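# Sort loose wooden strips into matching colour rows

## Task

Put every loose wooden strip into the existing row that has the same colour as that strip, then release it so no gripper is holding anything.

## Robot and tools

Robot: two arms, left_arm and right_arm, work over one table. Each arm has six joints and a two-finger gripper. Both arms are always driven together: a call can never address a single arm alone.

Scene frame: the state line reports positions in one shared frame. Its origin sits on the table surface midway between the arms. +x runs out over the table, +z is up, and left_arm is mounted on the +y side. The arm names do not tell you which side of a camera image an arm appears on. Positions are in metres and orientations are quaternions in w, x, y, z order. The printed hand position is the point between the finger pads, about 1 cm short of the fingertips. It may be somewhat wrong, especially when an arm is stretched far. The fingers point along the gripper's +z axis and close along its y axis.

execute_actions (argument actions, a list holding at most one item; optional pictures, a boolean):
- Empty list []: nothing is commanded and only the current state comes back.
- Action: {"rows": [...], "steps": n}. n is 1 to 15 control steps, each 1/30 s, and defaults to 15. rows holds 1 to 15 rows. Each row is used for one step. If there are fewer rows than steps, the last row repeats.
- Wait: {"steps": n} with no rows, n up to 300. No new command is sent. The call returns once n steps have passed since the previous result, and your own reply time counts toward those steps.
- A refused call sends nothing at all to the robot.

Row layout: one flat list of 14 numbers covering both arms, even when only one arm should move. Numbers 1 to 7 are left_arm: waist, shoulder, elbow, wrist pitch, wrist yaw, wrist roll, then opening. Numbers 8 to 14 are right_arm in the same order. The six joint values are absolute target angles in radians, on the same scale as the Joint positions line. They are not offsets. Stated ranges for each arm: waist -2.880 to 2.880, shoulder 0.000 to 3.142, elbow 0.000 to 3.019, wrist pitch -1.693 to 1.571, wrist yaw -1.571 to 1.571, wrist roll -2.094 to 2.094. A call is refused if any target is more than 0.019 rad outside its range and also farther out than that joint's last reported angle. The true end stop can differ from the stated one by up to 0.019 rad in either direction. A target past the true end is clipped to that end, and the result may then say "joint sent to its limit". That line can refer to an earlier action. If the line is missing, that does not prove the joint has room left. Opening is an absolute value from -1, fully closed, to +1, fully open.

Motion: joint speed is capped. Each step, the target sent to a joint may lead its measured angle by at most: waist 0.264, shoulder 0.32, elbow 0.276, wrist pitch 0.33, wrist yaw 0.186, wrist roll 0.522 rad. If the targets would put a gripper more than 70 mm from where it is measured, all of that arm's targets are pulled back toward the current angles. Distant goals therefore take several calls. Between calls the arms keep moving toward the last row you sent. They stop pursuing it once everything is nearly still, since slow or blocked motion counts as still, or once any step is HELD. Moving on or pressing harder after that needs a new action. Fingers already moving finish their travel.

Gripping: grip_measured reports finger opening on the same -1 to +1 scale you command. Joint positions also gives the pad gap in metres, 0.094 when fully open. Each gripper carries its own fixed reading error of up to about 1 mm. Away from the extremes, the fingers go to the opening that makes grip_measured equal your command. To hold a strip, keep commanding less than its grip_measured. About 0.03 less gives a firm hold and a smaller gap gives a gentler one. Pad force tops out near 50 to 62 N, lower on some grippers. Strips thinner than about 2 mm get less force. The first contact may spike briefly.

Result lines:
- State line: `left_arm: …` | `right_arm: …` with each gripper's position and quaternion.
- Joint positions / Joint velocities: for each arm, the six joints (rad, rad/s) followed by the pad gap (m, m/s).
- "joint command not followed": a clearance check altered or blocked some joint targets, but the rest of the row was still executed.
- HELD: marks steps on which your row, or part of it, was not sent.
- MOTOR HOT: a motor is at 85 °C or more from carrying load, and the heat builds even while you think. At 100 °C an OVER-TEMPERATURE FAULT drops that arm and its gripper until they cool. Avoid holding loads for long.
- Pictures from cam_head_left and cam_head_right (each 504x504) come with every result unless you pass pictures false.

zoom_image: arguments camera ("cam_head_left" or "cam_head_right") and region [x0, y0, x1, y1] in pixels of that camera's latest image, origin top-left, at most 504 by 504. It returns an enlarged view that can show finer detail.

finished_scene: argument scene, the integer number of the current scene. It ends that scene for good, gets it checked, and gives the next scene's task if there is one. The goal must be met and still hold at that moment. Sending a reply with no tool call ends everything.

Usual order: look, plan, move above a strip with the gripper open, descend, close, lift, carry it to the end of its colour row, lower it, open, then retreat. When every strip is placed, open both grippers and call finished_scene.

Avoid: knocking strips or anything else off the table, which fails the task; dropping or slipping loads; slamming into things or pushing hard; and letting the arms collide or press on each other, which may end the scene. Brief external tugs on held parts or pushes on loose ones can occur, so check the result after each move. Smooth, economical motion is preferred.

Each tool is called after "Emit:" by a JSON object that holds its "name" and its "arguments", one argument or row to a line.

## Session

Emit:
{"name": "execute_actions", "arguments": {
  "actions": []
}}

Scene clock: 0.00 s of 5700.00 s.
left_arm: end_effector_position=(+0.0947, +0.4951, +0.1367) grip_measured=+1.000 end_effector_quat_wxyz=(-0.026, -0.112, +0.870, +0.479) | right_arm: end_effector_position=(+0.2332, -0.0834, +0.2376) grip_measured=+1.000 end_effector_quat_wxyz=(+0.002, +0.355, +0.935, +0.003)
Joint positions: left_arm=[ 0.581  0.617  0.336 -0.935 -0.957  0.351  0.094] | right_arm=[ 0.917  1.257  1.183 -1.489  0.002  1.692  0.094]
Joint velocities: left_arm=[-0.005 -0.015 -0.032 -0.007 -0.037  0.022  0.   ] | right_arm=[ 0.005 -0.015 -0.007 -0.007 -0.007  0.022  0.   ]
Motor temperatures (°C, as the motors report them): left_arm=[23 23 26 23 25 22] | right_arm=[23 24 28 24 26 23]

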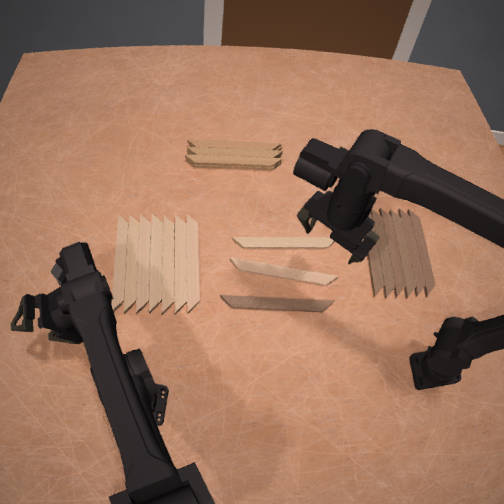

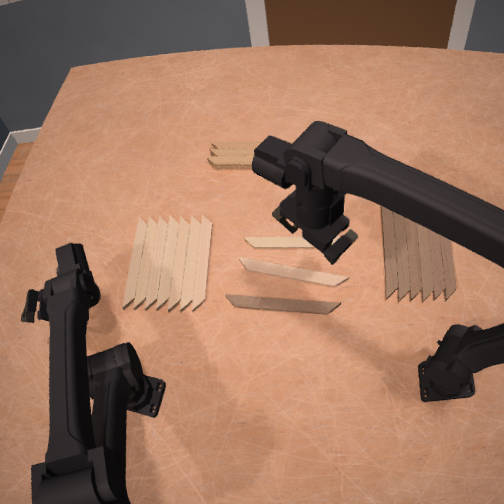

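Emit:
{"name": "execute_actions", "arguments": {
  "actions": [
    {"rows":[[0.5,1.0,0.8,-0.92,0,0.7,0.2,1.02,1.57,0.97,-0.89,0,-0.47,0.3]]}
  ],
  "pictures": false
}}

Emit:
{"name": "execute_actions", "arguments": {
  "actions": [
    {"steps":30}
  ],
  "pictures": false
}}

Emit:
{"name": "execute_actions", "arguments": {
  "actions": [
    {"rows":[[0.5,1.0,0.8,-0.92,0,0.7,0.2,1.02,1.61,0.97,-0.89,0,-0.47,0.3]]}
  ]
}}

Emit:
{"name": "zoom_image", "arguments": {
  "camera": "cam_head_left",
  "region": [180,200,380,340]
}}

Scene clock: 5.13 s of 5700.00 s.
left_arm: end_effector_position=(+0.3184, +0.4124, +0.1815) grip_measured=+0.203 end_effector_quat_wxyz=(+0.187, +0.154, +0.965, +0.105) | right_arm: end_effector_position=(+0.2344, -0.0127, +0.0290) grip_measured=+0.303 end_effector_quat_wxyz=(+0.007, -0.185, +0.983, +0.005)
Joint positions: left_arm=[ 0.504  1.     0.786 -0.925 -0.005  0.66   0.057] | right_arm=[ 1.013  1.611  0.96  -0.903  0.004  0.69   0.061]
Joint velocities: left_arm=[-0.005 -0.054  0.012 -0.012  0.037  0.154 -0.   ] | right_arm=[-0.034 -0.288  0.1    0.203  0.037 -2.835 -0.001]
Motor temperatures (°C, as the motors report them): left_arm=[23 23 28 23 25 22] | right_arm=[23 24 29 24 26 23]
Steps of this call (steps 1 to 90: nothing new was sent; then 1.63 s passed at rest; steps 91 to 105: all 15 steps of this action). Readings (joint positions):
91: left_arm=[0.579 0.632 0.348 -0.936 -0.905 0.382] | right_arm=[0.919 1.261 1.174 -1.471 0.003 1.666]
92: left_arm=[0.570 0.676 0.374 -0.936 -0.840 0.419] | right_arm=[0.922 1.267 1.161 -1.433 0.003 1.631]
94: left_arm=[0.546 0.801 0.457 -0.936 -0.716 0.480] | right_arm=[0.935 1.304 1.122 -1.355 0.003 1.559]
98: left_arm=[0.520 0.971 0.638 -0.936 -0.455 0.565] | right_arm=[0.966 1.432 1.038 -1.139 0.003 1.356]
105: the state above

Scene clock: 6.13 s of 5700.00 s.
left_arm: end_effector_position=(+0.3185, +0.4120, +0.1817) grip_measured=+0.203 end_effector_quat_wxyz=(+0.186, +0.167, +0.962, +0.107) | right_arm: end_effector_position=(+0.2365, -0.0079, +0.0429) grip_measured=+0.303 end_effector_quat_wxyz=(+0.029, -0.688, +0.725, +0.008)
Joint positions: left_arm=[ 0.504  0.999  0.786 -0.925 -0.003  0.687  0.056] | right_arm=[ 1.014  1.576  0.961 -0.896  0.002 -0.456  0.061]
Joint velocities: left_arm=[-0.015 -0.024  0.007 -0.017 -0.007 -0.037  0.   ] | right_arm=[-0.015  0.005 -0.017  0.012 -0.007 -0.037 -0.   ]
Motor temperatures (°C, as the motors report them): left_arm=[23 23 28 23 25 22] | right_arm=[23 24 29 24 26 23]
Steps of this call (steps 1 to 30: the robot went on to your last target). Readings (joint positions):
1: left_arm=[0.504 0.999 0.786 -0.925 -0.003 0.666] | right_arm=[1.013 1.602 0.961 -0.897 0.004 0.592]
2: left_arm=[0.504 0.999 0.786 -0.925 -0.003 0.670] | right_arm=[1.014 1.593 0.961 -0.896 0.002 0.494]
4: left_arm=[0.504 0.999 0.786 -0.925 -0.003 0.677] | right_arm=[1.014 1.582 0.961 -0.896 0.002 0.297]
8: left_arm=[0.504 0.999 0.786 -0.925 -0.003 0.683] | right_arm=[1.014 1.576 0.961 -0.896 0.002 -0.089]
30: the state above

Scene clock: 6.63 s of 5700.00 s.
left_arm: end_effector_position=(+0.3185, +0.4120, +0.1817) grip_measured=+0.203 end_effector_quat_wxyz=(+0.186, +0.167, +0.962, +0.107) | right_arm: end_effector_position=(+0.2354, -0.0098, +0.0335) grip_measured=+0.303 end_effector_quat_wxyz=(+0.017, -0.689, +0.724, +0.004)
Joint positions: left_arm=[ 0.504  0.999  0.786 -0.925 -0.003  0.688  0.056] | right_arm=[ 1.014  1.6    0.961 -0.896  0.002 -0.459  0.061]
Joint velocities: left_arm=[ 0.005 -0.015 -0.007 -0.002 -0.022  0.022 -0.001] | right_arm=[-0.024 -0.005 -0.012  0.007 -0.007  0.037 -0.001]
Motor temperatures (°C, as the motors report them): left_arm=[23 23 28 23 25 22] | right_arm=[23 24 29 24 26 23]
Steps of this call (steps 1 to 15: all 15 steps of this action). Readings (joint positions):
1: left_arm=[0.504 0.999 0.786 -0.925 -0.003 0.687] | right_arm=[1.014 1.577 0.961 -0.896 0.002 -0.457]
2: left_arm=[0.504 0.999 0.786 -0.925 -0.003 0.687] | right_arm=[1.014 1.580 0.961 -0.896 0.002 -0.457]
4: left_arm=[0.504 0.999 0.786 -0.925 -0.003 0.687] | right_arm=[1.014 1.587 0.961 -0.896 0.002 -0.458]
8: left_arm=[0.504 0.999 0.786 -0.925 -0.003 0.688] | right_arm=[1.014 1.599 0.961 -0.896 0.002 -0.459]
15: the state above

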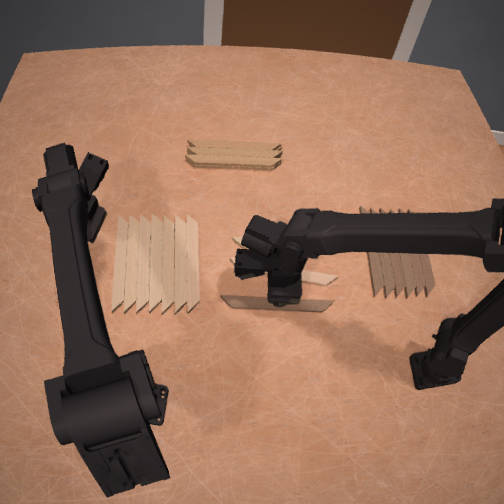

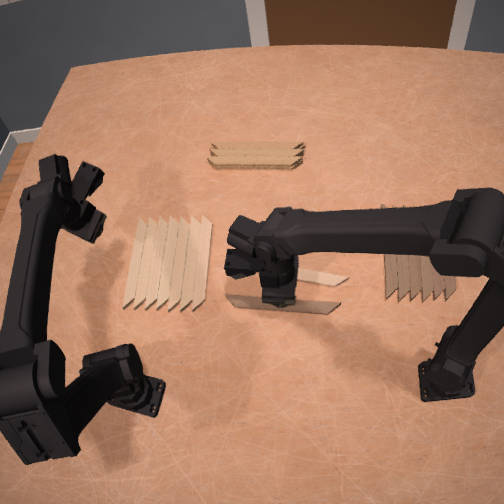

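Region (180, 200, 380, 340) of cam_head_left's 504x504 image, scaled by 2.520, with more detail than that image has; it fills the top 353 rows of this view, and the rest is white.

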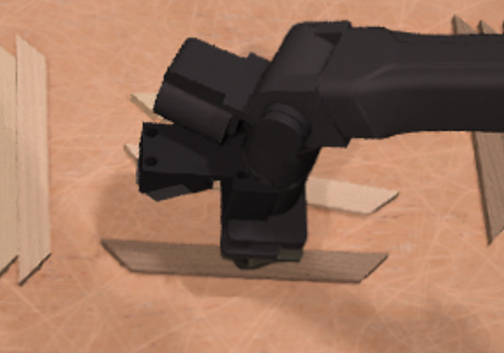

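Emit:
{"name": "execute_actions", "arguments": {
  "actions": [
    {"rows":[[0.5,1.0,0.8,-0.92,0,0.7,0.2,1.08,1.61,0.97,-0.92,0,-0.39,0.3]],"steps":10}
  ],
  "pictures": false
}}

Emit:
{"name": "execute_actions", "arguments": {
  "actions": [
    {"rows":[[0.5,1.0,0.8,-0.92,0,0.7,0.2,1.08,1.655,0.97,-0.92,0,-0.39,0.3]]}
  ]
}}

Emit:
{"name": "zoom_image", "arguments": {
  "camera": "cam_head_left",
  "region": [180,200,380,340]
}}

Scene clock: 11.50 s of 5700.00 s.
left_arm: end_effector_position=(+0.3185, +0.4119, +0.1817) grip_measured=+0.203 end_effector_quat_wxyz=(+0.186, +0.167, +0.962, +0.107) | right_arm: end_effector_position=(+0.2100, -0.0011, +0.0334) grip_measured=+0.303 end_effector_quat_wxyz=(-0.009, +0.694, -0.720, -0.003)
Joint positions: left_arm=[ 0.504  0.999  0.786 -0.925 -0.002  0.688  0.056] | right_arm=[ 1.077  1.6    0.961 -0.912  0.001 -0.408  0.061]
Joint velocities: left_arm=[-0.015 -0.005 -0.002  0.002  0.051 -0.051 -0.001] | right_arm=[ 0.005  0.005  0.012 -0.002  0.081  0.095 -0.   ]
Motor temperatures (°C, as the motors report them): left_arm=[23 23 29 23 25 22] | right_arm=[23 24 30 24 26 23]
Steps of this call (steps 1 to 15: the robot went on to your last target; steps 16 to 90: nothing new was sent; then 1.53 s passed at rest; steps 91 to 100: all 10 steps of this action). Readings (joint positions):
91: left_arm=[0.504 0.999 0.786 -0.925 -0.003 0.688] | right_arm=[1.017 1.600 0.961 -0.899 0.002 -0.450]
92: left_arm=[0.504 0.999 0.786 -0.925 -0.002 0.688] | right_arm=[1.024 1.600 0.961 -0.903 0.002 -0.440]
94: left_arm=[0.504 0.999 0.786 -0.925 -0.002 0.688] | right_arm=[1.047 1.600 0.961 -0.910 0.002 -0.425]
98: left_arm=[0.504 0.999 0.786 -0.925 -0.002 0.688] | right_arm=[1.077 1.600 0.961 -0.912 0.001 -0.412]
100: the state above

Scene clock: 12.00 s of 5700.00 s.
left_arm: end_effector_position=(+0.3185, +0.4119, +0.1817) grip_measured=+0.203 end_effector_quat_wxyz=(+0.186, +0.167, +0.962, +0.107) | right_arm: end_effector_position=(+0.2075, -0.0063, +0.0149) grip_measured=+0.303 end_effector_quat_wxyz=(-0.014, -0.692, +0.722, -0.006)
Joint positions: left_arm=[ 0.504  0.999  0.786 -0.925 -0.002  0.688  0.056] | right_arm=[ 1.077  1.648  0.961 -0.915  0.001 -0.401  0.061]
Joint velocities: left_arm=[-0.005 -0.015  0.032 -0.012  0.007 -0.022 -0.   ] | right_arm=[-0.005 -0.015  0.012 -0.007  0.066 -0.007  0.001]
Motor temperatures (°C, as the motors report them): left_arm=[23 23 29 23 25 22] | right_arm=[23 24 30 24 26 23]
Steps of this call (steps 1 to 15: all 15 steps of this action). Readings (joint positions):
1: left_arm=[0.504 0.999 0.786 -0.925 -0.002 0.688] | right_arm=[1.077 1.603 0.961 -0.912 0.001 -0.406]
2: left_arm=[0.504 0.999 0.786 -0.925 -0.002 0.688] | right_arm=[1.077 1.607 0.961 -0.913 0.001 -0.405]
4: left_arm=[0.504 0.999 0.786 -0.925 -0.002 0.688] | right_arm=[1.077 1.623 0.961 -0.913 0.001 -0.404]
8: left_arm=[0.504 0.999 0.786 -0.925 -0.002 0.688] | right_arm=[1.077 1.648 0.961 -0.915 0.001 -0.402]
15: the state above

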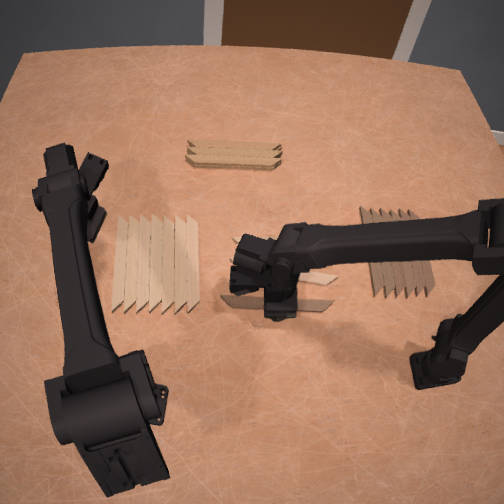

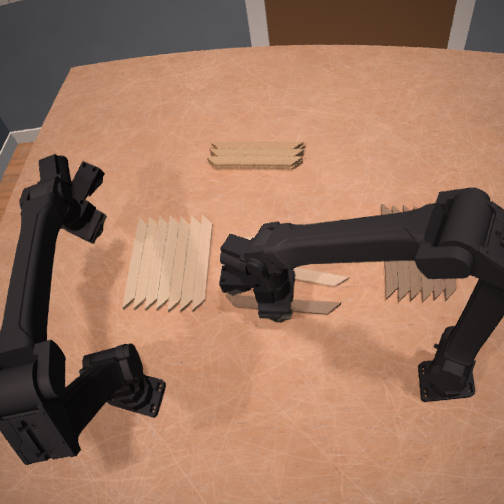

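Region (180, 200, 380, 340) of cam_head_left's 504x504 image, scaled by 2.520, with more detail than that image has; it fills the top 353 rows of this view, and the rest is white.

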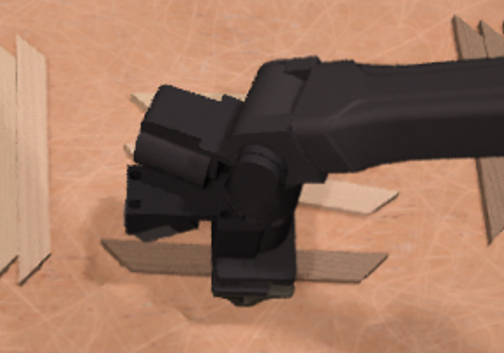

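Emit:
{"name": "execute_actions", "arguments": {
  "actions": [
    {"rows":[[0.5,1.0,0.8,-0.92,0,0.7,0.2,1.06,1.655,0.97,-0.92,0,-0.39,-0.48]]}
  ],
  "pictures": false
}}

Emit:
{"name": "execute_actions", "arguments": {
  "actions": [
    {"rows":[[0.5,1.0,0.8,-0.92,0,0.7,0.2,1.06,1.53,0.97,-0.92,0,-0.39,-0.48]],"steps":10}
  ],
  "pictures": false
}}

Emit:
{"name": "execute_actions", "arguments": {
  "actions": [
    {"rows":[[0.5,1.0,0.8,-0.92,0,0.7,0.2,0.43,1.41,0.82,-0.87,0,0.46,-0.48]]}
  ],
  "pictures": false
}}

Emit:
{"name": "execute_actions", "arguments": {
  "actions": [
    {"steps":15}
  ],
  "pictures": false
}}

Emit:
{"name": "execute_actions", "arguments": {
  "actions": [
    {"rows":[[0.5,1.0,0.8,-0.92,0,0.7,0.2,0.43,1.505,0.82,-0.87,0,0.46,-0.48]]}
  ]
}}

Emit:
{"name": "zoom_image", "arguments": {
  "camera": "cam_head_left",
  "region": [300,180,480,320]
}}

Scene clock: 21.03 s of 5700.00 s.
left_arm: end_effector_position=(+0.3185, +0.4119, +0.1817) grip_measured=+0.203 end_effector_quat_wxyz=(+0.186, +0.167, +0.962, +0.107) | right_arm: end_effector_position=(+0.2088, -0.0069, +0.0149) grip_measured=-0.437 end_effector_quat_wxyz=(-0.014, -0.690, +0.723, -0.006)
Joint positions: left_arm=[ 0.504  0.999  0.786 -0.925 -0.002  0.688  0.056] | right_arm=[ 1.074  1.648  0.961 -0.915  0.001 -0.401  0.026]
Joint velocities: left_arm=[-0.005  0.015 -0.002 -0.007  0.037  0.007 -0.   ] | right_arm=[ 0.005  0.005 -0.012 -0.017 -0.022  0.007  0.   ]
Motor temperatures (°C, as the motors report them): left_arm=[23 23 30 23 25 22] | right_arm=[23 24 30 24 26 23]
Steps of this call (steps 1 to 15: the robot went on to your last target; steps 16 to 90: nothing new was sent; then 5.53 s passed at rest; steps 91 to 105: all 15 steps of this action). Readings (joint positions):
91: left_arm=[0.504 0.999 0.786 -0.925 -0.002 0.688] | right_arm=[1.077 1.648 0.961 -0.915 0.001 -0.401]
92: left_arm=[0.504 0.999 0.786 -0.925 -0.002 0.688] | right_arm=[1.076 1.648 0.961 -0.915 0.002 -0.401]
94: left_arm=[0.504 0.999 0.786 -0.925 -0.002 0.688] | right_arm=[1.074 1.648 0.961 -0.915 0.002 -0.401]
98: left_arm=[0.504 0.999 0.786 -0.925 -0.002 0.688] | right_arm=[1.074 1.648 0.961 -0.915 0.001 -0.401]
105: the state above

Scene clock: 21.37 s of 5700.00 s.
left_arm: end_effector_position=(+0.3185, +0.4119, +0.1817) grip_measured=+0.203 end_effector_quat_wxyz=(+0.186, +0.167, +0.962, +0.107) | right_arm: end_effector_position=(+0.2127, +0.0011, +0.0631) grip_measured=-0.437 end_effector_quat_wxyz=(+0.043, -0.689, +0.723, +0.015)
Joint positions: left_arm=[ 0.504  0.999  0.786 -0.925 -0.002  0.688  0.056] | right_arm=[ 1.074  1.519  0.955 -0.916  0.001 -0.401  0.026]
Joint velocities: left_arm=[-0.015 -0.005 -0.017 -0.012  0.022  0.066 -0.001] | right_arm=[ 0.005 -0.005  0.012 -0.012 -0.022  0.022 -0.   ]
Motor temperatures (°C, as the motors report them): left_arm=[23 23 30 23 25 22] | right_arm=[23 24 30 24 26 23]
Steps of this call (steps 1 to 10: all 10 steps of this action). Readings (joint positions):
1: left_arm=[0.504 0.999 0.786 -0.925 -0.002 0.688] | right_arm=[1.074 1.641 0.961 -0.915 0.001 -0.401]
2: left_arm=[0.504 0.999 0.786 -0.925 -0.002 0.688] | right_arm=[1.074 1.630 0.957 -0.916 0.001 -0.401]
4: left_arm=[0.504 0.999 0.786 -0.925 -0.002 0.688] | right_arm=[1.074 1.593 0.955 -0.916 0.001 -0.401]
8: left_arm=[0.504 0.999 0.786 -0.925 -0.002 0.688] | right_arm=[1.074 1.528 0.955 -0.916 0.001 -0.401]
10: the state above

Scene clock: 21.87 s of 5700.00 s.
left_arm: end_effector_position=(+0.3185, +0.4119, +0.1817) grip_measured=+0.203 end_effector_quat_wxyz=(+0.186, +0.167, +0.962, +0.107) | right_arm: end_effector_position=(+0.3696, -0.2161, +0.0524) grip_measured=-0.437 end_effector_quat_wxyz=(+0.042, -0.035, +0.998, +0.014)
Joint positions: left_arm=[ 0.504  0.999  0.786 -0.925 -0.002  0.688  0.056] | right_arm=[ 0.391  1.431  0.825 -0.876  0.008  0.369  0.026]
Joint velocities: left_arm=[-0.005  0.005  0.007  0.007  0.022 -0.007  0.   ] | right_arm=[-0.005 -0.093 -0.066  0.002 -0.066  0.564 -0.001]
Motor temperatures (°C, as the motors report them): left_arm=[23 23 30 23 25 22] | right_arm=[23 24 30 24 26 23]
Steps of this call (steps 1 to 15: all 15 steps of this action). Readings (joint positions):
1: left_arm=[0.504 0.999 0.786 -0.925 -0.002 0.688] | right_arm=[1.063 1.515 0.946 -0.908 -0.004 -0.354]
2: left_arm=[0.504 0.999 0.786 -0.925 -0.002 0.688] | right_arm=[1.041 1.504 0.927 -0.895 -0.008 -0.293]
4: left_arm=[0.504 0.999 0.786 -0.925 -0.002 0.688] | right_arm=[0.957 1.477 0.880 -0.888 -0.008 -0.169]
8: left_arm=[0.504 0.999 0.786 -0.925 -0.002 0.688] | right_arm=[0.714 1.446 0.830 -0.887 -0.005 0.090]
15: the state above

Scene clock: 22.37 s of 5700.00 s.
left_arm: end_effector_position=(+0.3185, +0.4119, +0.1817) grip_measured=+0.203 end_effector_quat_wxyz=(+0.186, +0.167, +0.962, +0.107) | right_arm: end_effector_position=(+0.3628, -0.2060, +0.0527) grip_measured=-0.437 end_effector_quat_wxyz=(+0.040, -0.012, +0.999, +0.019)
Joint positions: left_arm=[ 0.504  0.999  0.786 -0.925 -0.002  0.688  0.056] | right_arm=[ 0.42   1.426  0.82  -0.876  0.002  0.446  0.026]
Joint velocities: left_arm=[ 0.015 -0.015  0.017  0.007  0.022  0.037  0.   ] | right_arm=[ 0.005 -0.015  0.007 -0.007  0.007 -0.051 -0.001]
Motor temperatures (°C, as the motors report them): left_arm=[23 23 30 23 25 22] | right_arm=[23 24 30 24 26 23]
Steps of this call (steps 1 to 15: the robot went on to your last target). Readings (joint positions):
1: left_arm=[0.504 0.999 0.786 -0.925 -0.002 0.688] | right_arm=[0.392 1.429 0.823 -0.876 0.006 0.386]
2: left_arm=[0.504 0.999 0.786 -0.925 -0.002 0.688] | right_arm=[0.398 1.427 0.822 -0.876 0.005 0.399]
4: left_arm=[0.504 0.999 0.786 -0.925 -0.002 0.688] | right_arm=[0.411 1.426 0.821 -0.876 0.002 0.417]
8: left_arm=[0.504 0.999 0.786 -0.925 -0.002 0.688] | right_arm=[0.420 1.426 0.820 -0.876 0.002 0.436]
15: the state above

Scene clock: 22.87 s of 5700.00 s.
left_arm: end_effector_position=(+0.3185, +0.4119, +0.1817) grip_measured=+0.203 end_effector_quat_wxyz=(+0.186, +0.167, +0.962, +0.107) | right_arm: end_effector_position=(+0.3538, -0.2106, +0.0216) grip_measured=-0.437 end_effector_quat_wxyz=(+0.000, -0.010, +1.000, -0.001)
Joint positions: left_arm=[ 0.504  0.999  0.786 -0.925 -0.002  0.688  0.056] | right_arm=[ 0.42   1.512  0.815 -0.874  0.002  0.448  0.026]
Joint velocities: left_arm=[-0.005  0.005  0.012 -0.012  0.007 -0.007  0.   ] | right_arm=[-0.005 -0.005 -0.017  0.002 -0.022  0.022 -0.   ]
Motor temperatures (°C, as the motors report them): left_arm=[23 23 30 23 25 22] | right_arm=[23 24 30 24 26 23]
Steps of this call (steps 1 to 15: all 15 steps of this action). Readings (joint positions):
1: left_arm=[0.504 0.999 0.786 -0.925 -0.002 0.688] | right_arm=[0.420 1.430 0.820 -0.876 0.002 0.447]
2: left_arm=[0.504 0.999 0.786 -0.925 -0.002 0.688] | right_arm=[0.420 1.439 0.820 -0.875 0.002 0.447]
4: left_arm=[0.504 0.999 0.786 -0.925 -0.002 0.688] | right_arm=[0.420 1.468 0.820 -0.874 0.002 0.448]
8: left_arm=[0.504 0.999 0.786 -0.925 -0.002 0.688] | right_arm=[0.420 1.510 0.816 -0.874 0.002 0.448]
15: the state above

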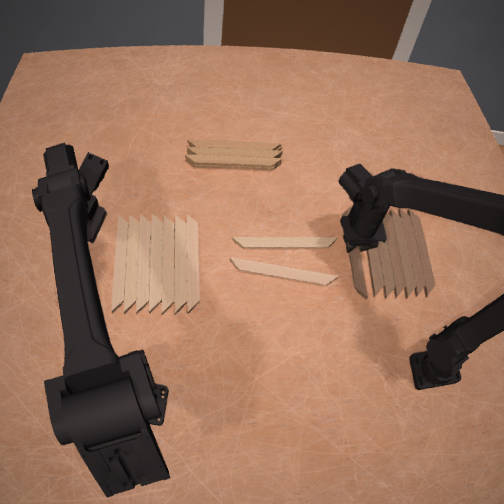

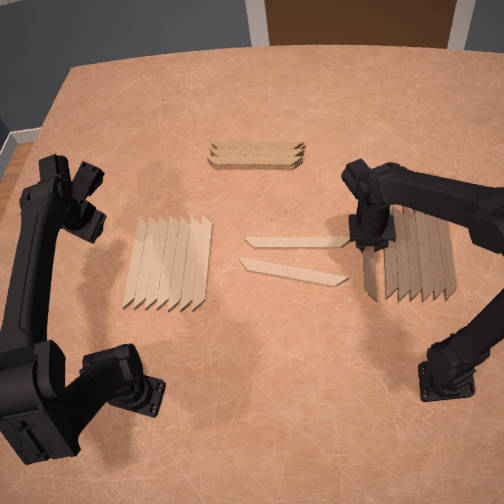

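Region (300, 180, 480, 320) of cam_head_left's 504x504 image, scaled by 2.800, with more detail than that image has.

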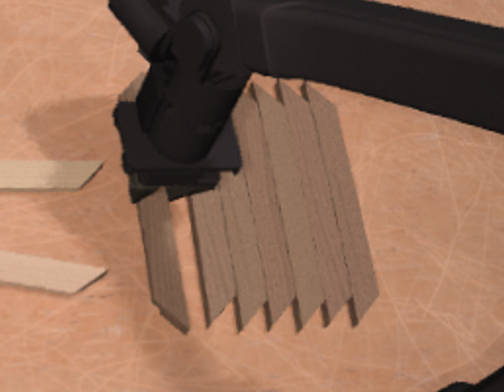

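Emit:
{"name": "execute_actions", "arguments": {
  "actions": [
    {"rows":[[0.3,1.2,1,-0.92,0,0.98,0.2,0.43,1.545,0.82,-0.87,0,0.46,-0.48]],"steps":10}
  ],
  "pictures": false
}}

Emit:
{"name": "execute_actions", "arguments": {
  "actions": [
    {"rows":[[0.2,1.3,1.125,-0.96,0,0.98,0.2,0.43,1.545,0.82,-0.87,0,0.46,-0.36]],"steps":8}
  ],
  "pictures": false
}}

Emit:
{"name": "execute_actions", "arguments": {
  "actions": [
    {"rows":[[0.1,1.4,1.125,-0.96,0,0.98,0.2,0.43,1.45,0.82,-0.89,0,0.46,-0.36]],"steps":10}
  ],
  "pictures": false
}}

Emit:
{"name": "execute_actions", "arguments": {
  "actions": [
    {"rows":[[0,1.5,1.125,-0.96,0,0.98,0.2,0.52,1.45,0.82,-0.87,0,0.46,-1]],"steps":12}
  ],
  "pictures": false
}}

Emit:
{"name": "execute_actions", "arguments": {
  "actions": [
    {"rows":[[-0.1,1.55,1.125,-0.96,0,0.98,0.2,0.52,1.522,0.82,-0.87,0,0.46,-1]],"steps":12}
  ],
  "pictures": false
}}

Emit:
{"name": "execute_actions", "arguments": {
  "actions": [
    {"rows":[[-0.1,1.55,1.125,-0.96,0,0.98,0.2,0.44,1.522,0.82,-0.87,0,0.46,-1]]}
  ],
  "pictures": false
}}

Emit:
{"name": "execute_actions", "arguments": {
  "actions": [
    {"rows":[[-0.1,1.55,1.125,-0.96,0,0.98,0.2,0.47,1.3,0.82,-0.87,0,0.46,-1]],"steps":10}
  ],
  "pictures": false
}}

Emit:
{"name": "execute_actions", "arguments": {
  "actions": [
    {"rows":[[-0.64,1.65,1.125,-0.96,0,0.98,0.2,-0.6,1.2,0.82,-0.87,0,0.46,0]]}
  ],
  "pictures": false
}}

Emit:
{"name": "execute_actions", "arguments": {
  "actions": [
    {"rows":[[-0.64,1.71,1.125,-0.96,0,0.98,0.2,-0.6,1.2,0.82,-0.87,0,0.46,0]]}
  ]
}}

Emit:
{"name": "zoom_image", "arguments": {
  "camera": "cam_head_right",
  "region": [200,190,400,330]
}}

Scene clock: 32.77 s of 5700.00 s.
left_arm: end_effector_position=(+0.4075, +0.3451, +0.1943) grip_measured=+0.203 end_effector_quat_wxyz=(+0.178, +0.383, +0.901, +0.102) | right_arm: end_effector_position=(+0.3407, -0.2134, +0.0137) grip_measured=-0.437 end_effector_quat_wxyz=(-0.015, -0.013, +1.000, -0.006)
Joint positions: left_arm=[ 0.283  1.211  0.975 -0.922  0.002  0.927  0.057] | right_arm=[ 0.428  1.516  0.792 -0.879 -0.002  0.451  0.026]
Joint velocities: left_arm=[ 0.024 -0.005  0.017 -0.007 -0.037  0.3    0.   ] | right_arm=[-0.024 -0.005  0.007 -0.002  0.022 -0.022  0.   ]
Motor temperatures (°C, as the motors report them): left_arm=[23 23 30 23 25 22] | right_arm=[23 24 31 24 26 23]
Steps of this call (steps 1 to 30: the robot went on to your last target; steps 31 to 130: nothing new was sent; then 5.23 s passed at rest; steps 131 to 140: all 10 steps of this action). Readings (joint positions):
131: left_arm=[0.493 1.008 0.794 -0.927 -0.007 0.714] | right_arm=[0.428 1.511 0.790 -0.879 -0.002 0.451]
132: left_arm=[0.467 1.031 0.815 -0.927 -0.008 0.746] | right_arm=[0.428 1.514 0.790 -0.879 -0.002 0.451]
134: left_arm=[0.392 1.103 0.881 -0.927 -0.006 0.810] | right_arm=[0.428 1.516 0.792 -0.879 -0.002 0.451]
138: left_arm=[0.288 1.207 0.974 -0.922 0.002 0.903] | right_arm=[0.428 1.516 0.792 -0.879 -0.002 0.451]
140: the state above

Scene clock: 33.03 s of 5700.00 s.
left_arm: end_effector_position=(+0.4482, +0.3088, +0.2152) grip_measured=+0.203 end_effector_quat_wxyz=(+0.187, +0.437, +0.874, +0.101) | right_arm: end_effector_position=(+0.3411, -0.2134, +0.0138) grip_measured=-0.363 end_effector_quat_wxyz=(-0.014, -0.013, +1.000, -0.006)
Joint positions: left_arm=[ 0.193  1.293  1.097 -0.946  0.     0.96   0.057] | right_arm=[ 0.428  1.516  0.792 -0.878 -0.001  0.452  0.03 ]
Joint velocities: left_arm=[-0.054 -0.024  0.007 -0.027  0.066  0.051  0.   ] | right_arm=[ 0.005 -0.015 -0.012  0.012  0.022  0.007 -0.   ]
Motor temperatures (°C, as the motors report them): left_arm=[23 23 30 23 25 22] | right_arm=[23 24 31 24 26 23]
Steps of this call (steps 1 to 8: all 8 steps of this action). Readings (joint positions):
1: left_arm=[0.279 1.218 0.986 -0.931 -0.002 0.935] | right_arm=[0.428 1.516 0.792 -0.879 -0.002 0.452]
2: left_arm=[0.267 1.233 1.010 -0.943 -0.003 0.942] | right_arm=[0.428 1.516 0.792 -0.878 -0.002 0.452]
4: left_arm=[0.231 1.269 1.063 -0.946 -0.003 0.951] | right_arm=[0.428 1.516 0.792 -0.878 -0.001 0.452]
8: the state above

Scene clock: 33.37 s of 5700.00 s.
left_arm: end_effector_position=(+0.4564, +0.2606, +0.1671) grip_measured=+0.203 end_effector_quat_wxyz=(+0.143, +0.490, +0.857, +0.069) | right_arm: end_effector_position=(+0.3458, -0.2109, +0.0344) grip_measured=-0.363 end_effector_quat_wxyz=(+0.012, -0.013, +1.000, +0.006)
Joint positions: left_arm=[ 0.09   1.409  1.104 -0.948  0.     0.967  0.057] | right_arm=[ 0.428  1.453  0.792 -0.884 -0.001  0.452  0.03 ]
Joint velocities: left_arm=[ 0.044 -0.015 -0.007 -0.002  0.007  0.022 -0.001] | right_arm=[-0.005  0.005 -0.017  0.012  0.022 -0.007  0.001]
Motor temperatures (°C, as the motors report them): left_arm=[23 23 30 23 25 22] | right_arm=[23 24 31 24 26 23]
Steps of this call (steps 1 to 10: all 10 steps of this action). Readings (joint positions):
1: left_arm=[0.186 1.299 1.097 -0.948 -0.003 0.962] | right_arm=[0.428 1.512 0.792 -0.879 -0.001 0.452]
2: left_arm=[0.173 1.311 1.102 -0.948 -0.003 0.962] | right_arm=[0.428 1.505 0.792 -0.881 -0.001 0.452]
4: left_arm=[0.134 1.346 1.104 -0.948 -0.003 0.964] | right_arm=[0.428 1.485 0.792 -0.883 -0.001 0.452]
8: left_arm=[0.090 1.404 1.104 -0.948 0.000 0.967] | right_arm=[0.428 1.454 0.792 -0.884 -0.001 0.452]
10: the state above

Scene clock: 33.77 s of 5700.00 s.
left_arm: end_effector_position=(+0.4537, +0.2142, +0.1270) grip_measured=+0.203 end_effector_quat_wxyz=(+0.105, +0.535, +0.837, +0.044) | right_arm: end_effector_position=(+0.3306, -0.1822, +0.0345) grip_measured=-0.986 end_effector_quat_wxyz=(+0.013, -0.059, +0.998, +0.008)
Joint positions: left_arm=[-0.009  1.502  1.108 -0.949  0.     0.968  0.057] | right_arm=[ 0.521  1.453  0.792 -0.879 -0.     0.452  0.001]
Joint velocities: left_arm=[ 0.044 -0.015  0.007  0.002 -0.037 -0.007  0.   ] | right_arm=[ 0.005  0.015  0.002  0.002  0.051 -0.037  0.001]
Motor temperatures (°C, as the motors report them): left_arm=[23 23 30 23 25 22] | right_arm=[23 24 31 24 26 23]
Steps of this call (steps 1 to 12: all 12 steps of this action). Readings (joint positions):
1: left_arm=[0.085 1.413 1.105 -0.949 -0.002 0.967] | right_arm=[0.434 1.453 0.792 -0.883 0.001 0.452]
2: left_arm=[0.074 1.421 1.108 -0.949 -0.003 0.967] | right_arm=[0.447 1.453 0.792 -0.883 0.002 0.452]
4: left_arm=[0.038 1.448 1.108 -0.949 -0.003 0.967] | right_arm=[0.486 1.453 0.792 -0.880 0.002 0.452]
8: left_arm=[-0.010 1.497 1.108 -0.949 0.000 0.968] | right_arm=[0.521 1.453 0.792 -0.879 -0.000 0.452]
12: the state above

Scene clock: 34.17 s of 5700.00 s.
left_arm: end_effector_position=(+0.4428, +0.1677, +0.1109) grip_measured=+0.203 end_effector_quat_wxyz=(+0.090, +0.578, +0.811, +0.033) | right_arm: end_effector_position=(+0.3271, -0.1844, +0.0142) grip_measured=-0.986 end_effector_quat_wxyz=(-0.011, -0.059, +0.998, -0.006)
Joint positions: left_arm=[-0.11   1.538  1.108 -0.949  0.     0.968  0.057] | right_arm=[ 0.521  1.517  0.796 -0.875 -0.     0.452  0.001]
Joint velocities: left_arm=[ 0.034 -0.005 -0.012 -0.002  0.007 -0.11  -0.   ] | right_arm=[-0.005 -0.024 -0.007 -0.007 -0.081  0.007 -0.   ]
Motor temperatures (°C, as the motors report them): left_arm=[23 23 30 23 25 22] | right_arm=[23 24 31 24 26 23]
Steps of this call (steps 1 to 12: all 12 steps of this action). Readings (joint positions):
1: left_arm=[-0.014 1.503 1.108 -0.949 -0.002 0.968] | right_arm=[0.521 1.456 0.792 -0.879 -0.000 0.452]
2: left_arm=[-0.024 1.507 1.108 -0.949 -0.003 0.968] | right_arm=[0.521 1.464 0.794 -0.879 -0.000 0.452]
4: left_arm=[-0.061 1.518 1.108 -0.949 -0.003 0.968] | right_arm=[0.521 1.488 0.794 -0.877 -0.000 0.452]
8: left_arm=[-0.111 1.537 1.108 -0.949 0.000 0.968] | right_arm=[0.521 1.517 0.796 -0.876 -0.000 0.452]
12: the state above

Scene clock: 34.67 s of 5700.00 s.
left_arm: end_effector_position=(+0.4431, +0.1686, +0.1109) grip_measured=+0.203 end_effector_quat_wxyz=(+0.090, +0.577, +0.811, +0.033) | right_arm: end_effector_position=(+0.3409, -0.2081, +0.0142) grip_measured=-0.986 end_effector_quat_wxyz=(-0.012, -0.020, +1.000, -0.006)
Joint positions: left_arm=[-0.108  1.538  1.108 -0.949  0.     0.968  0.057] | right_arm=[ 0.442  1.517  0.796 -0.875 -0.001  0.452  0.001]
Joint velocities: left_arm=[ 0.005 -0.015  0.007  0.002 -0.066 -0.007  0.   ] | right_arm=[-0.015 -0.015 -0.022 -0.017 -0.022  0.037  0.001]
Motor temperatures (°C, as the motors report them): left_arm=[23 23 30 23 25 22] | right_arm=[23 24 31 24 26 23]
Steps of this call (steps 1 to 15: all 15 steps of this action). Readings (joint positions):
1: left_arm=[-0.109 1.538 1.108 -0.949 0.000 0.968] | right_arm=[0.516 1.517 0.796 -0.875 -0.002 0.452]
2: left_arm=[-0.108 1.538 1.108 -0.949 0.000 0.968] | right_arm=[0.505 1.517 0.796 -0.875 -0.002 0.452]
4: left_arm=[-0.108 1.538 1.108 -0.949 0.000 0.968] | right_arm=[0.473 1.517 0.796 -0.875 -0.002 0.452]
8: left_arm=[-0.108 1.538 1.108 -0.949 0.000 0.968] | right_arm=[0.442 1.517 0.796 -0.875 -0.001 0.452]
15: the state above

Scene clock: 35.00 s of 5700.00 s.
left_arm: end_effector_position=(+0.4431, +0.1686, +0.1109) grip_measured=+0.203 end_effector_quat_wxyz=(+0.090, +0.577, +0.811, +0.033) | right_arm: end_effector_position=(+0.3551, -0.1942, +0.1025) grip_measured=-0.986 end_effector_quat_wxyz=(+0.104, -0.027, +0.993, +0.054)
Joint positions: left_arm=[-0.108  1.538  1.108 -0.949  0.     0.968  0.057] | right_arm=[ 0.457  1.257  0.796 -0.874 -0.001  0.452  0.001]
Joint velocities: left_arm=[-0.005  0.005 -0.002  0.017  0.007  0.037 -0.   ] | right_arm=[-0.024 -0.015 -0.007  0.002 -0.037  0.066  0.001]
Motor temperatures (°C, as the motors report them): left_arm=[23 23 30 23 25 22] | right_arm=[23 24 31 24 26 23]
Steps of this call (steps 1 to 10: all 10 steps of this action). Readings (joint positions):
1: left_arm=[-0.108 1.538 1.108 -0.949 0.000 0.968] | right_arm=[0.443 1.506 0.796 -0.875 -0.001 0.452]
2: left_arm=[-0.108 1.538 1.108 -0.949 0.000 0.968] | right_arm=[0.444 1.483 0.792 -0.875 -0.001 0.452]
4: left_arm=[-0.108 1.538 1.108 -0.949 0.000 0.968] | right_arm=[0.450 1.405 0.791 -0.875 -0.001 0.452]
8: left_arm=[-0.108 1.538 1.108 -0.949 0.000 0.968] | right_arm=[0.457 1.270 0.795 -0.874 -0.001 0.452]
10: the state above

Scene clock: 35.50 s of 5700.00 s.
left_arm: end_effector_position=(+0.2969, -0.0571, +0.0656) grip_measured=+0.203 end_effector_quat_wxyz=(+0.046, +0.788, +0.614, +0.000) | right_arm: end_effector_position=(+0.3730, -0.5165, +0.1142) grip_measured=-0.003 end_effector_quat_wxyz=(+0.134, +0.409, +0.903, +0.004)
Joint positions: left_arm=[-0.687  1.639  1.108 -0.949  0.005  0.969  0.057] | right_arm=[-0.448  1.223  0.795 -0.873 -0.001  0.452  0.047]
Joint velocities: left_arm=[-0.366  0.015  0.002 -0.007  0.007 -0.037 -0.002] | right_arm=[-2.066 -0.005 -0.007 -0.002 -0.007 -0.051  0.   ]
Motor temperatures (°C, as the motors report them): left_arm=[23 23 30 23 25 22] | right_arm=[23 24 31 24 26 23]
Steps of this call (steps 1 to 15: all 15 steps of this action). Readings (joint positions):
1: left_arm=[-0.118 1.541 1.108 -0.949 -0.004 0.968] | right_arm=[0.444 1.257 0.796 -0.874 -0.007 0.452]
2: left_arm=[-0.135 1.545 1.108 -0.949 -0.006 0.968] | right_arm=[0.411 1.255 0.795 -0.874 -0.009 0.452]
4: left_arm=[-0.204 1.563 1.108 -0.949 -0.006 0.968] | right_arm=[0.303 1.247 0.795 -0.874 -0.009 0.452]
8: left_arm=[-0.391 1.604 1.108 -0.949 -0.006 0.968] | right_arm=[0.040 1.228 0.795 -0.873 -0.004 0.452]
15: the state above

Scene clock: 36.00 s of 5700.00 s.
left_arm: end_effector_position=(+0.3117, -0.0373, +0.0377) grip_measured=+0.203 end_effector_quat_wxyz=(+0.014, +0.773, +0.634, +0.001) | right_arm: end_effector_position=(+0.3447, -0.5709, +0.1178) grip_measured=-0.003 end_effector_quat_wxyz=(+0.139, +0.482, +0.865, -0.009)
Joint positions: left_arm=[-0.636  1.703  1.11  -0.949  0.001  0.97   0.057] | right_arm=[-0.612  1.213  0.795 -0.873  0.002  0.453  0.047]
Joint velocities: left_arm=[-0.015 -0.015  0.027 -0.002 -0.095  0.007  0.001] | right_arm=[-0.005 -0.015  0.007 -0.012  0.022 -0.095 -0.001]
Motor temperatures (°C, as the motors report them): left_arm=[23 23 30 23 25 22] | right_arm=[23 24 31 24 26 23]
Steps of this call (steps 1 to 15: all 15 steps of this action). Readings (joint positions):
1: left_arm=[-0.693 1.643 1.108 -0.949 0.005 0.970] | right_arm=[-0.514 1.223 0.795 -0.873 0.000 0.452]
2: left_arm=[-0.692 1.649 1.110 -0.949 0.005 0.970] | right_arm=[-0.568 1.222 0.795 -0.873 0.003 0.452]
4: left_arm=[-0.674 1.668 1.110 -0.949 0.004 0.970] | right_arm=[-0.627 1.220 0.795 -0.873 0.006 0.453]
8: left_arm=[-0.640 1.700 1.110 -0.949 0.001 0.970] | right_arm=[-0.620 1.214 0.795 -0.873 0.003 0.453]
15: the state above

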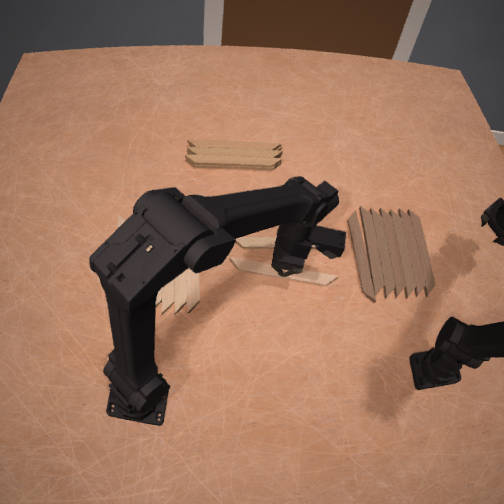

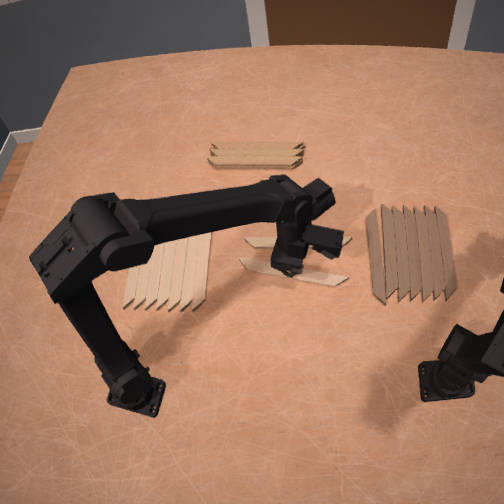

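Region (200, 190, 400, 330) of cam_head_right's 504x504 image, scaled by 2.520, with more detail than that image has; it fills the top 353 rows of this view, and the rest is white.

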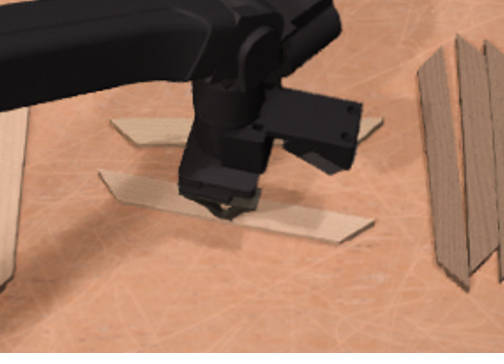

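Emit:
{"name": "execute_actions", "arguments": {
  "actions": [
    {"rows":[[-0.67,1.67,1.075,-0.97,0,0.94,0.2,-0.6,1.2,0.82,-0.87,0,0.46,0]],"steps":12}
  ],
  "pictures": false
}}

Emit:
{"name": "execute_actions", "arguments": {
  "actions": [
    {"rows":[[-0.67,1.725,1.075,-0.93,0,0.94,0.2,-0.6,1.2,0.82,-0.87,0,0.46,0]]}
  ]
}}

Emit:
{"name": "zoom_image", "arguments": {
  "camera": "cam_head_right",
  "region": [200,190,400,330]
}}

Scene clock: 43.03 s of 5700.00 s.
left_arm: end_effector_position=(+0.2893, -0.0342, +0.0345) grip_measured=+0.203 end_effector_quat_wxyz=(+0.001, +0.778, +0.629, -0.000) | right_arm: end_effector_position=(+0.3447, -0.5709, +0.1178) grip_measured=-0.003 end_effector_quat_wxyz=(+0.139, +0.482, +0.865, -0.009)
Joint positions: left_arm=[-0.668  1.683  1.073 -0.958  0.     0.954  0.057] | right_arm=[-0.612  1.213  0.795 -0.873  0.002  0.453  0.047]
Joint velocities: left_arm=[ 0.005 -0.005  0.002 -0.002 -0.007 -0.007 -0.001] | right_arm=[-0.005  0.005 -0.017 -0.017 -0.037  0.037 -0.001]
Motor temperatures (°C, as the motors report them): left_arm=[23 23 30 23 25 22] | right_arm=[23 24 31 24 26 23]
Steps of this call (steps 1 to 15: the robot went on to your last target; steps 16 to 90: nothing new was sent; then 3.63 s passed at rest; steps 91 to 102: all 12 steps of this action). Readings (joint positions):
91: left_arm=[-0.638 1.701 1.106 -0.949 0.001 0.967] | right_arm=[-0.612 1.213 0.795 -0.873 0.002 0.453]
92: left_arm=[-0.641 1.697 1.099 -0.949 0.000 0.964] | right_arm=[-0.612 1.213 0.795 -0.873 0.002 0.453]
94: left_arm=[-0.651 1.687 1.082 -0.954 0.000 0.960] | right_arm=[-0.612 1.213 0.795 -0.873 0.002 0.453]
98: left_arm=[-0.667 1.683 1.073 -0.958 0.000 0.956] | right_arm=[-0.612 1.213 0.795 -0.873 0.002 0.453]
102: the state above

Scene clock: 43.53 s of 5700.00 s.
left_arm: end_effector_position=(+0.2898, -0.0347, +0.0235) grip_measured=+0.203 end_effector_quat_wxyz=(-0.005, +0.777, +0.629, -0.001) | right_arm: end_effector_position=(+0.3447, -0.5709, +0.1178) grip_measured=-0.003 end_effector_quat_wxyz=(+0.139, +0.482, +0.865, -0.009)
Joint positions: left_arm=[-0.668  1.709  1.073 -0.945  0.     0.952  0.057] | right_arm=[-0.612  1.213  0.795 -0.873  0.002  0.453  0.047]
Joint velocities: left_arm=[ 0.005 -0.005  0.012 -0.007 -0.066 -0.022  0.   ] | right_arm=[ 0.005 -0.015 -0.017 -0.002  0.037  0.037 -0.   ]
Motor temperatures (°C, as the motors report them): left_arm=[23 23 30 23 25 22] | right_arm=[23 24 31 24 26 23]
Steps of this call (steps 1 to 15: all 15 steps of this action). Readings (joint positions):
1: left_arm=[-0.668 1.684 1.073 -0.956 0.000 0.953] | right_arm=[-0.612 1.213 0.795 -0.873 0.002 0.453]
2: left_arm=[-0.668 1.686 1.073 -0.952 0.000 0.953] | right_arm=[-0.612 1.213 0.795 -0.873 0.002 0.453]
4: left_arm=[-0.668 1.694 1.073 -0.946 0.000 0.953] | right_arm=[-0.612 1.213 0.795 -0.873 0.002 0.453]
8: left_arm=[-0.668 1.708 1.073 -0.945 0.000 0.953] | right_arm=[-0.612 1.213 0.795 -0.873 0.002 0.453]
15: the state above

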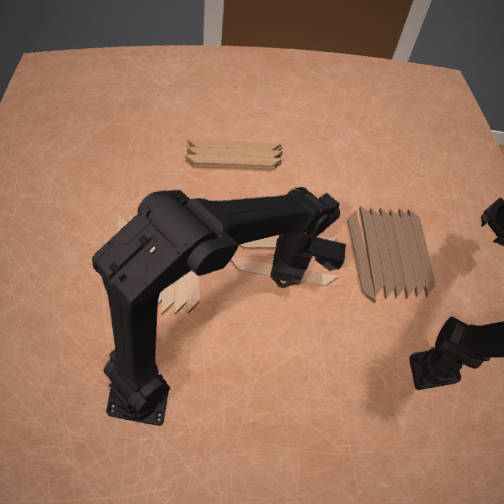

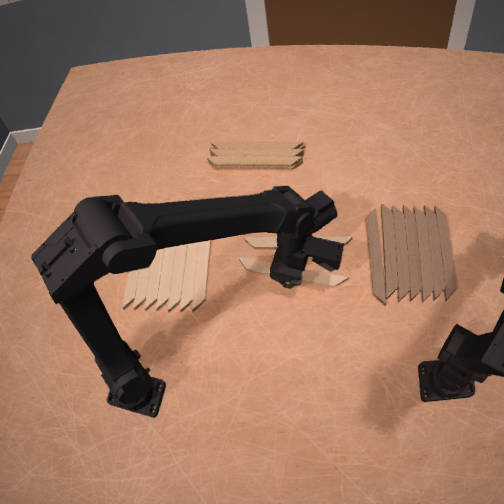

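Region (200, 190, 400, 330) of cam_head_right's 504x504 image, scaled by 2.520, with more detail than that image has; it fills the top 353 rows of this view, and the rest is white.

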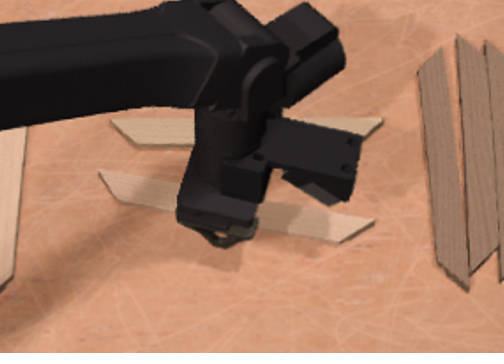

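Emit:
{"name": "execute_actions", "arguments": {
  "actions": [
    {"rows":[[-0.645,1.735,1.075,-0.93,0,0.97,0.2,-0.6,1.2,0.82,-0.87,0,0.46,0]],"steps":8}
  ],
  "pictures": false
}}

Emit:
{"name": "execute_actions", "arguments": {
  "actions": [
    {"rows":[[-0.645,1.735,1.075,-0.93,0,0.97,-0.475,-0.6,1.2,0.82,-0.87,0,0.46,0]]}
  ],
  "pictures": false
}}

Emit:
{"name": "execute_actions", "arguments": {
  "actions": [
    {"rows":[[-0.645,1.6,1.075,-0.93,0,0.97,-0.475,-0.6,1.2,0.82,-0.87,0,0.46,0]],"steps":10}
  ],
  "pictures": false
}}

Emit:
{"name": "execute_actions", "arguments": {
  "actions": [
    {"rows":[[-0.29,1.44,0.86,-0.885,0,-0.47,-0.475,-0.6,1.2,0.82,-0.87,0,0.46,0]]}
  ],
  "pictures": false
}}

Emit:
{"name": "execute_actions", "arguments": {
  "actions": [
    {"steps":15}
  ],
  "pictures": false
}}

Emit:
{"name": "execute_actions", "arguments": {
  "actions": [
    {"rows":[[-0.29,1.525,0.86,-0.885,0,-0.47,-0.475,-0.6,1.2,0.82,-0.87,0,0.46,0]]}
  ]
}}

Emit:
{"name": "zoom_image", "arguments": {
  "camera": "cam_head_right",
  "region": [110,190,310,330]
}}

Scene clock: 49.87 s of 5700.00 s.
left_arm: end_effector_position=(+0.2948, -0.0294, +0.0217) grip_measured=+0.203 end_effector_quat_wxyz=(-0.007, +0.773, +0.634, -0.001) | right_arm: end_effector_position=(+0.3447, -0.5709, +0.1178) grip_measured=-0.003 end_effector_quat_wxyz=(+0.139, +0.482, +0.865, -0.009)
Joint positions: left_arm=[-0.651  1.713  1.073 -0.945  0.     0.957  0.056] | right_arm=[-0.612  1.213  0.795 -0.873  0.002  0.453  0.047]
Joint velocities: left_arm=[ 0.015  0.005  0.017  0.007 -0.007  0.037  0.001] | right_arm=[ 0.015 -0.005  0.002  0.007 -0.007 -0.007  0.   ]
Motor temperatures (°C, as the motors report them): left_arm=[23 23 30 23 25 22] | right_arm=[23 24 32 24 26 23]
Steps of this call (steps 1 to 15: the robot went on to your last target; steps 16 to 90: nothing new was sent; then 3.07 s passed at rest; steps 91 to 98: all 8 steps of this action). Readings (joint positions):
91: left_arm=[-0.667 1.709 1.073 -0.945 0.000 0.953] | right_arm=[-0.612 1.213 0.795 -0.873 0.002 0.453]
92: left_arm=[-0.665 1.709 1.073 -0.945 0.000 0.954] | right_arm=[-0.612 1.213 0.795 -0.873 0.002 0.453]
94: left_arm=[-0.660 1.711 1.073 -0.945 0.000 0.955] | right_arm=[-0.612 1.213 0.795 -0.873 0.002 0.453]
98: the state above

Scene clock: 50.37 s of 5700.00 s.
left_arm: end_effector_position=(+0.2950, -0.0295, +0.0215) grip_measured=-0.435 end_effector_quat_wxyz=(-0.007, +0.773, +0.634, -0.001) | right_arm: end_effector_position=(+0.3447, -0.5709, +0.1178) grip_measured=-0.003 end_effector_quat_wxyz=(+0.139, +0.482, +0.865, -0.009)
Joint positions: left_arm=[-0.651  1.713  1.073 -0.944  0.001  0.958  0.027] | right_arm=[-0.612  1.213  0.795 -0.873  0.002  0.453  0.047]
Joint velocities: left_arm=[ 0.005 -0.015  0.002 -0.012 -0.051 -0.037 -0.001] | right_arm=[-0.005 -0.015 -0.007 -0.017 -0.081  0.022  0.001]
Motor temperatures (°C, as the motors report them): left_arm=[23 23 30 23 25 22] | right_arm=[23 24 32 24 26 23]
Steps of this call (steps 1 to 15: all 15 steps of this action). Readings (joint positions):
1: left_arm=[-0.651 1.713 1.073 -0.945 0.000 0.957] | right_arm=[-0.612 1.213 0.795 -0.873 0.002 0.453]
2: left_arm=[-0.651 1.713 1.073 -0.945 0.000 0.957] | right_arm=[-0.612 1.213 0.795 -0.873 0.002 0.453]
4: left_arm=[-0.651 1.713 1.073 -0.944 0.001 0.958] | right_arm=[-0.612 1.213 0.795 -0.873 0.002 0.453]
8: left_arm=[-0.651 1.713 1.073 -0.944 0.001 0.958] | right_arm=[-0.612 1.213 0.795 -0.873 0.002 0.453]
15: the state above

Scene clock: 50.70 s of 5700.00 s.
left_arm: end_effector_position=(+0.2994, -0.0341, +0.0723) grip_measured=-0.435 end_effector_quat_wxyz=(+0.053, +0.772, +0.633, +0.003) | right_arm: end_effector_position=(+0.3447, -0.5709, +0.1178) grip_measured=-0.003 end_effector_quat_wxyz=(+0.139, +0.482, +0.865, -0.009)
Joint positions: left_arm=[-0.651  1.586  1.062 -0.941  0.001  0.958  0.027] | right_arm=[-0.612  1.213  0.795 -0.873  0.002  0.453  0.047]
Joint velocities: left_arm=[-0.005 -0.034 -0.022  0.002 -0.007 -0.022 -0.001] | right_arm=[ 0.005 -0.005  0.002  0.012  0.051 -0.051  0.   ]
Motor temperatures (°C, as the motors report them): left_arm=[23 23 30 23 25 22] | right_arm=[23 24 32 24 26 23]
Steps of this call (steps 1 to 10: all 10 steps of this action). Readings (joint positions):
1: left_arm=[-0.651 1.707 1.072 -0.943 0.001 0.958] | right_arm=[-0.612 1.213 0.795 -0.873 0.002 0.453]
2: left_arm=[-0.651 1.696 1.067 -0.942 0.001 0.958] | right_arm=[-0.612 1.213 0.795 -0.873 0.002 0.453]
4: left_arm=[-0.651 1.659 1.062 -0.942 0.001 0.958] | right_arm=[-0.612 1.213 0.795 -0.873 0.002 0.453]
8: left_arm=[-0.651 1.595 1.062 -0.941 0.001 0.958] | right_arm=[-0.612 1.213 0.795 -0.873 0.002 0.453]
10: the state above

Scene clock: 51.20 s of 5700.00 s.
left_arm: end_effector_position=(+0.3323, +0.1368, +0.0548) grip_measured=-0.435 end_effector_quat_wxyz=(+0.035, +0.110, +0.993, -0.010) | right_arm: end_effector_position=(+0.3447, -0.5709, +0.1178) grip_measured=-0.003 end_effector_quat_wxyz=(+0.139, +0.482, +0.865, -0.009)
Joint positions: left_arm=[-0.269  1.451  0.854 -0.901 -0.003 -0.209  0.027] | right_arm=[-0.612  1.213  0.795 -0.873  0.002  0.453  0.047]
Joint velocities: left_arm=[-0.269 -0.005 -0.012  0.007  0.022 -1.678  0.   ] | right_arm=[ 0.005 -0.015 -0.017 -0.022  0.022  0.007 -0.001]
Motor temperatures (°C, as the motors report them): left_arm=[23 23 30 23 25 22] | right_arm=[23 24 32 24 26 23]
Steps of this call (steps 1 to 15: all 15 steps of this action). Readings (joint positions):
1: left_arm=[-0.642 1.580 1.050 -0.932 0.005 0.917] | right_arm=[-0.612 1.213 0.795 -0.873 0.002 0.453]
2: left_arm=[-0.623 1.565 1.023 -0.919 0.008 0.865] | right_arm=[-0.612 1.213 0.795 -0.873 0.002 0.453]
4: left_arm=[-0.550 1.528 0.957 -0.913 0.008 0.754] | right_arm=[-0.612 1.213 0.795 -0.873 0.002 0.453]
8: left_arm=[-0.331 1.471 0.869 -0.907 -0.000 0.423] | right_arm=[-0.612 1.213 0.795 -0.873 0.002 0.453]
15: the state above

Scene clock: 51.70 s of 5700.00 s.
left_arm: end_effector_position=(+0.3289, +0.1297, +0.0548) grip_measured=-0.435 end_effector_quat_wxyz=(+0.033, +0.000, +0.999, -0.015) | right_arm: end_effector_position=(+0.3447, -0.5709, +0.1178) grip_measured=-0.003 end_effector_quat_wxyz=(+0.139, +0.482, +0.865, -0.009)
Joint positions: left_arm=[-0.289  1.451  0.854 -0.901 -0.001 -0.449  0.027] | right_arm=[-0.612  1.213  0.795 -0.873  0.002  0.453  0.047]
Joint velocities: left_arm=[ 0.015  0.005 -0.002 -0.007 -0.007 -0.125  0.001] | right_arm=[ 0.005 -0.005  0.002 -0.012  0.022 -0.007 -0.001]
Motor temperatures (°C, as the motors report them): left_arm=[23 23 30 23 25 22] | right_arm=[23 24 32 24 26 23]
Steps of this call (steps 1 to 15: the robot went on to your last target). Readings (joint positions):
1: left_arm=[-0.277 1.451 0.854 -0.901 -0.002 -0.259] | right_arm=[-0.612 1.213 0.795 -0.873 0.002 0.453]
2: left_arm=[-0.283 1.451 0.854 -0.901 -0.002 -0.299] | right_arm=[-0.612 1.213 0.795 -0.873 0.002 0.453]
4: left_arm=[-0.288 1.451 0.854 -0.901 -0.001 -0.356] | right_arm=[-0.612 1.213 0.795 -0.873 0.002 0.453]
8: left_arm=[-0.289 1.451 0.854 -0.901 -0.001 -0.416] | right_arm=[-0.612 1.213 0.795 -0.873 0.002 0.453]
15: the state above

Scene clock: 52.20 s of 5700.00 s.
left_arm: end_effector_position=(+0.3235, +0.1323, +0.0289) grip_measured=-0.435 end_effector_quat_wxyz=(+0.002, -0.004, +1.000, -0.000) | right_arm: end_effector_position=(+0.3447, -0.5709, +0.1178) grip_measured=-0.003 end_effector_quat_wxyz=(+0.139, +0.482, +0.865, -0.009)
Joint positions: left_arm=[-0.289  1.524  0.854 -0.897 -0.001 -0.457  0.027] | right_arm=[-0.612  1.213  0.795 -0.873  0.002  0.453  0.047]
Joint velocities: left_arm=[ 0.005 -0.005 -0.002 -0.017 -0.066  0.022  0.001] | right_arm=[-0.005  0.005  0.002 -0.007  0.007 -0.066  0.   ]
Motor temperatures (°C, as the motors report them): left_arm=[23 23 30 23 25 22] | right_arm=[23 24 32 24 26 23]
Steps of this call (steps 1 to 15: all 15 steps of this action). Readings (joint positions):
1: left_arm=[-0.289 1.455 0.854 -0.901 -0.001 -0.451] | right_arm=[-0.612 1.213 0.795 -0.873 0.002 0.453]
2: left_arm=[-0.289 1.463 0.854 -0.899 -0.001 -0.452] | right_arm=[-0.612 1.213 0.795 -0.873 0.002 0.453]
4: left_arm=[-0.289 1.488 0.854 -0.897 -0.001 -0.454] | right_arm=[-0.612 1.213 0.795 -0.873 0.002 0.453]
8: left_arm=[-0.289 1.523 0.854 -0.897 -0.001 -0.456] | right_arm=[-0.612 1.213 0.795 -0.873 0.002 0.453]
15: the state above

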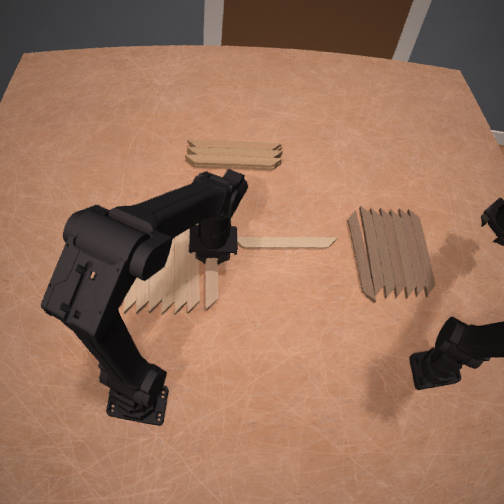

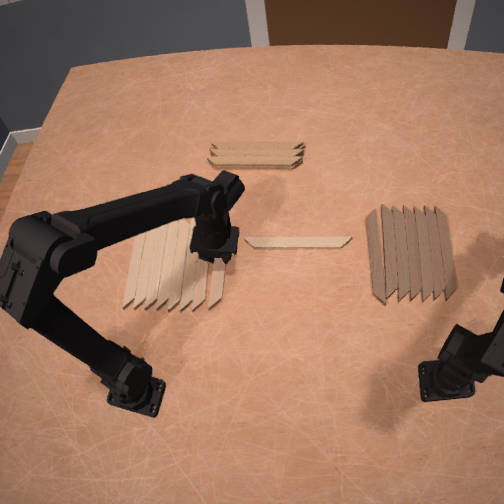

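Region (110, 190, 310, 330) of cam_head_right's 504x504 image, scaled by 2.520, with more detail than that image has; it fills the top 353 rows of this view, and the rest is white.

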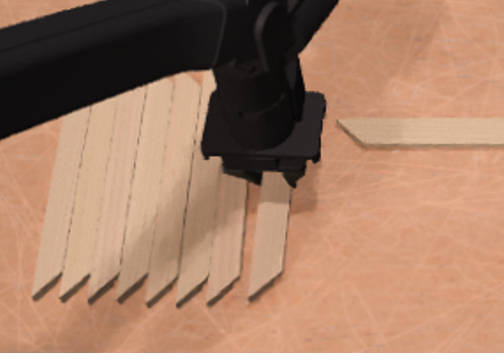

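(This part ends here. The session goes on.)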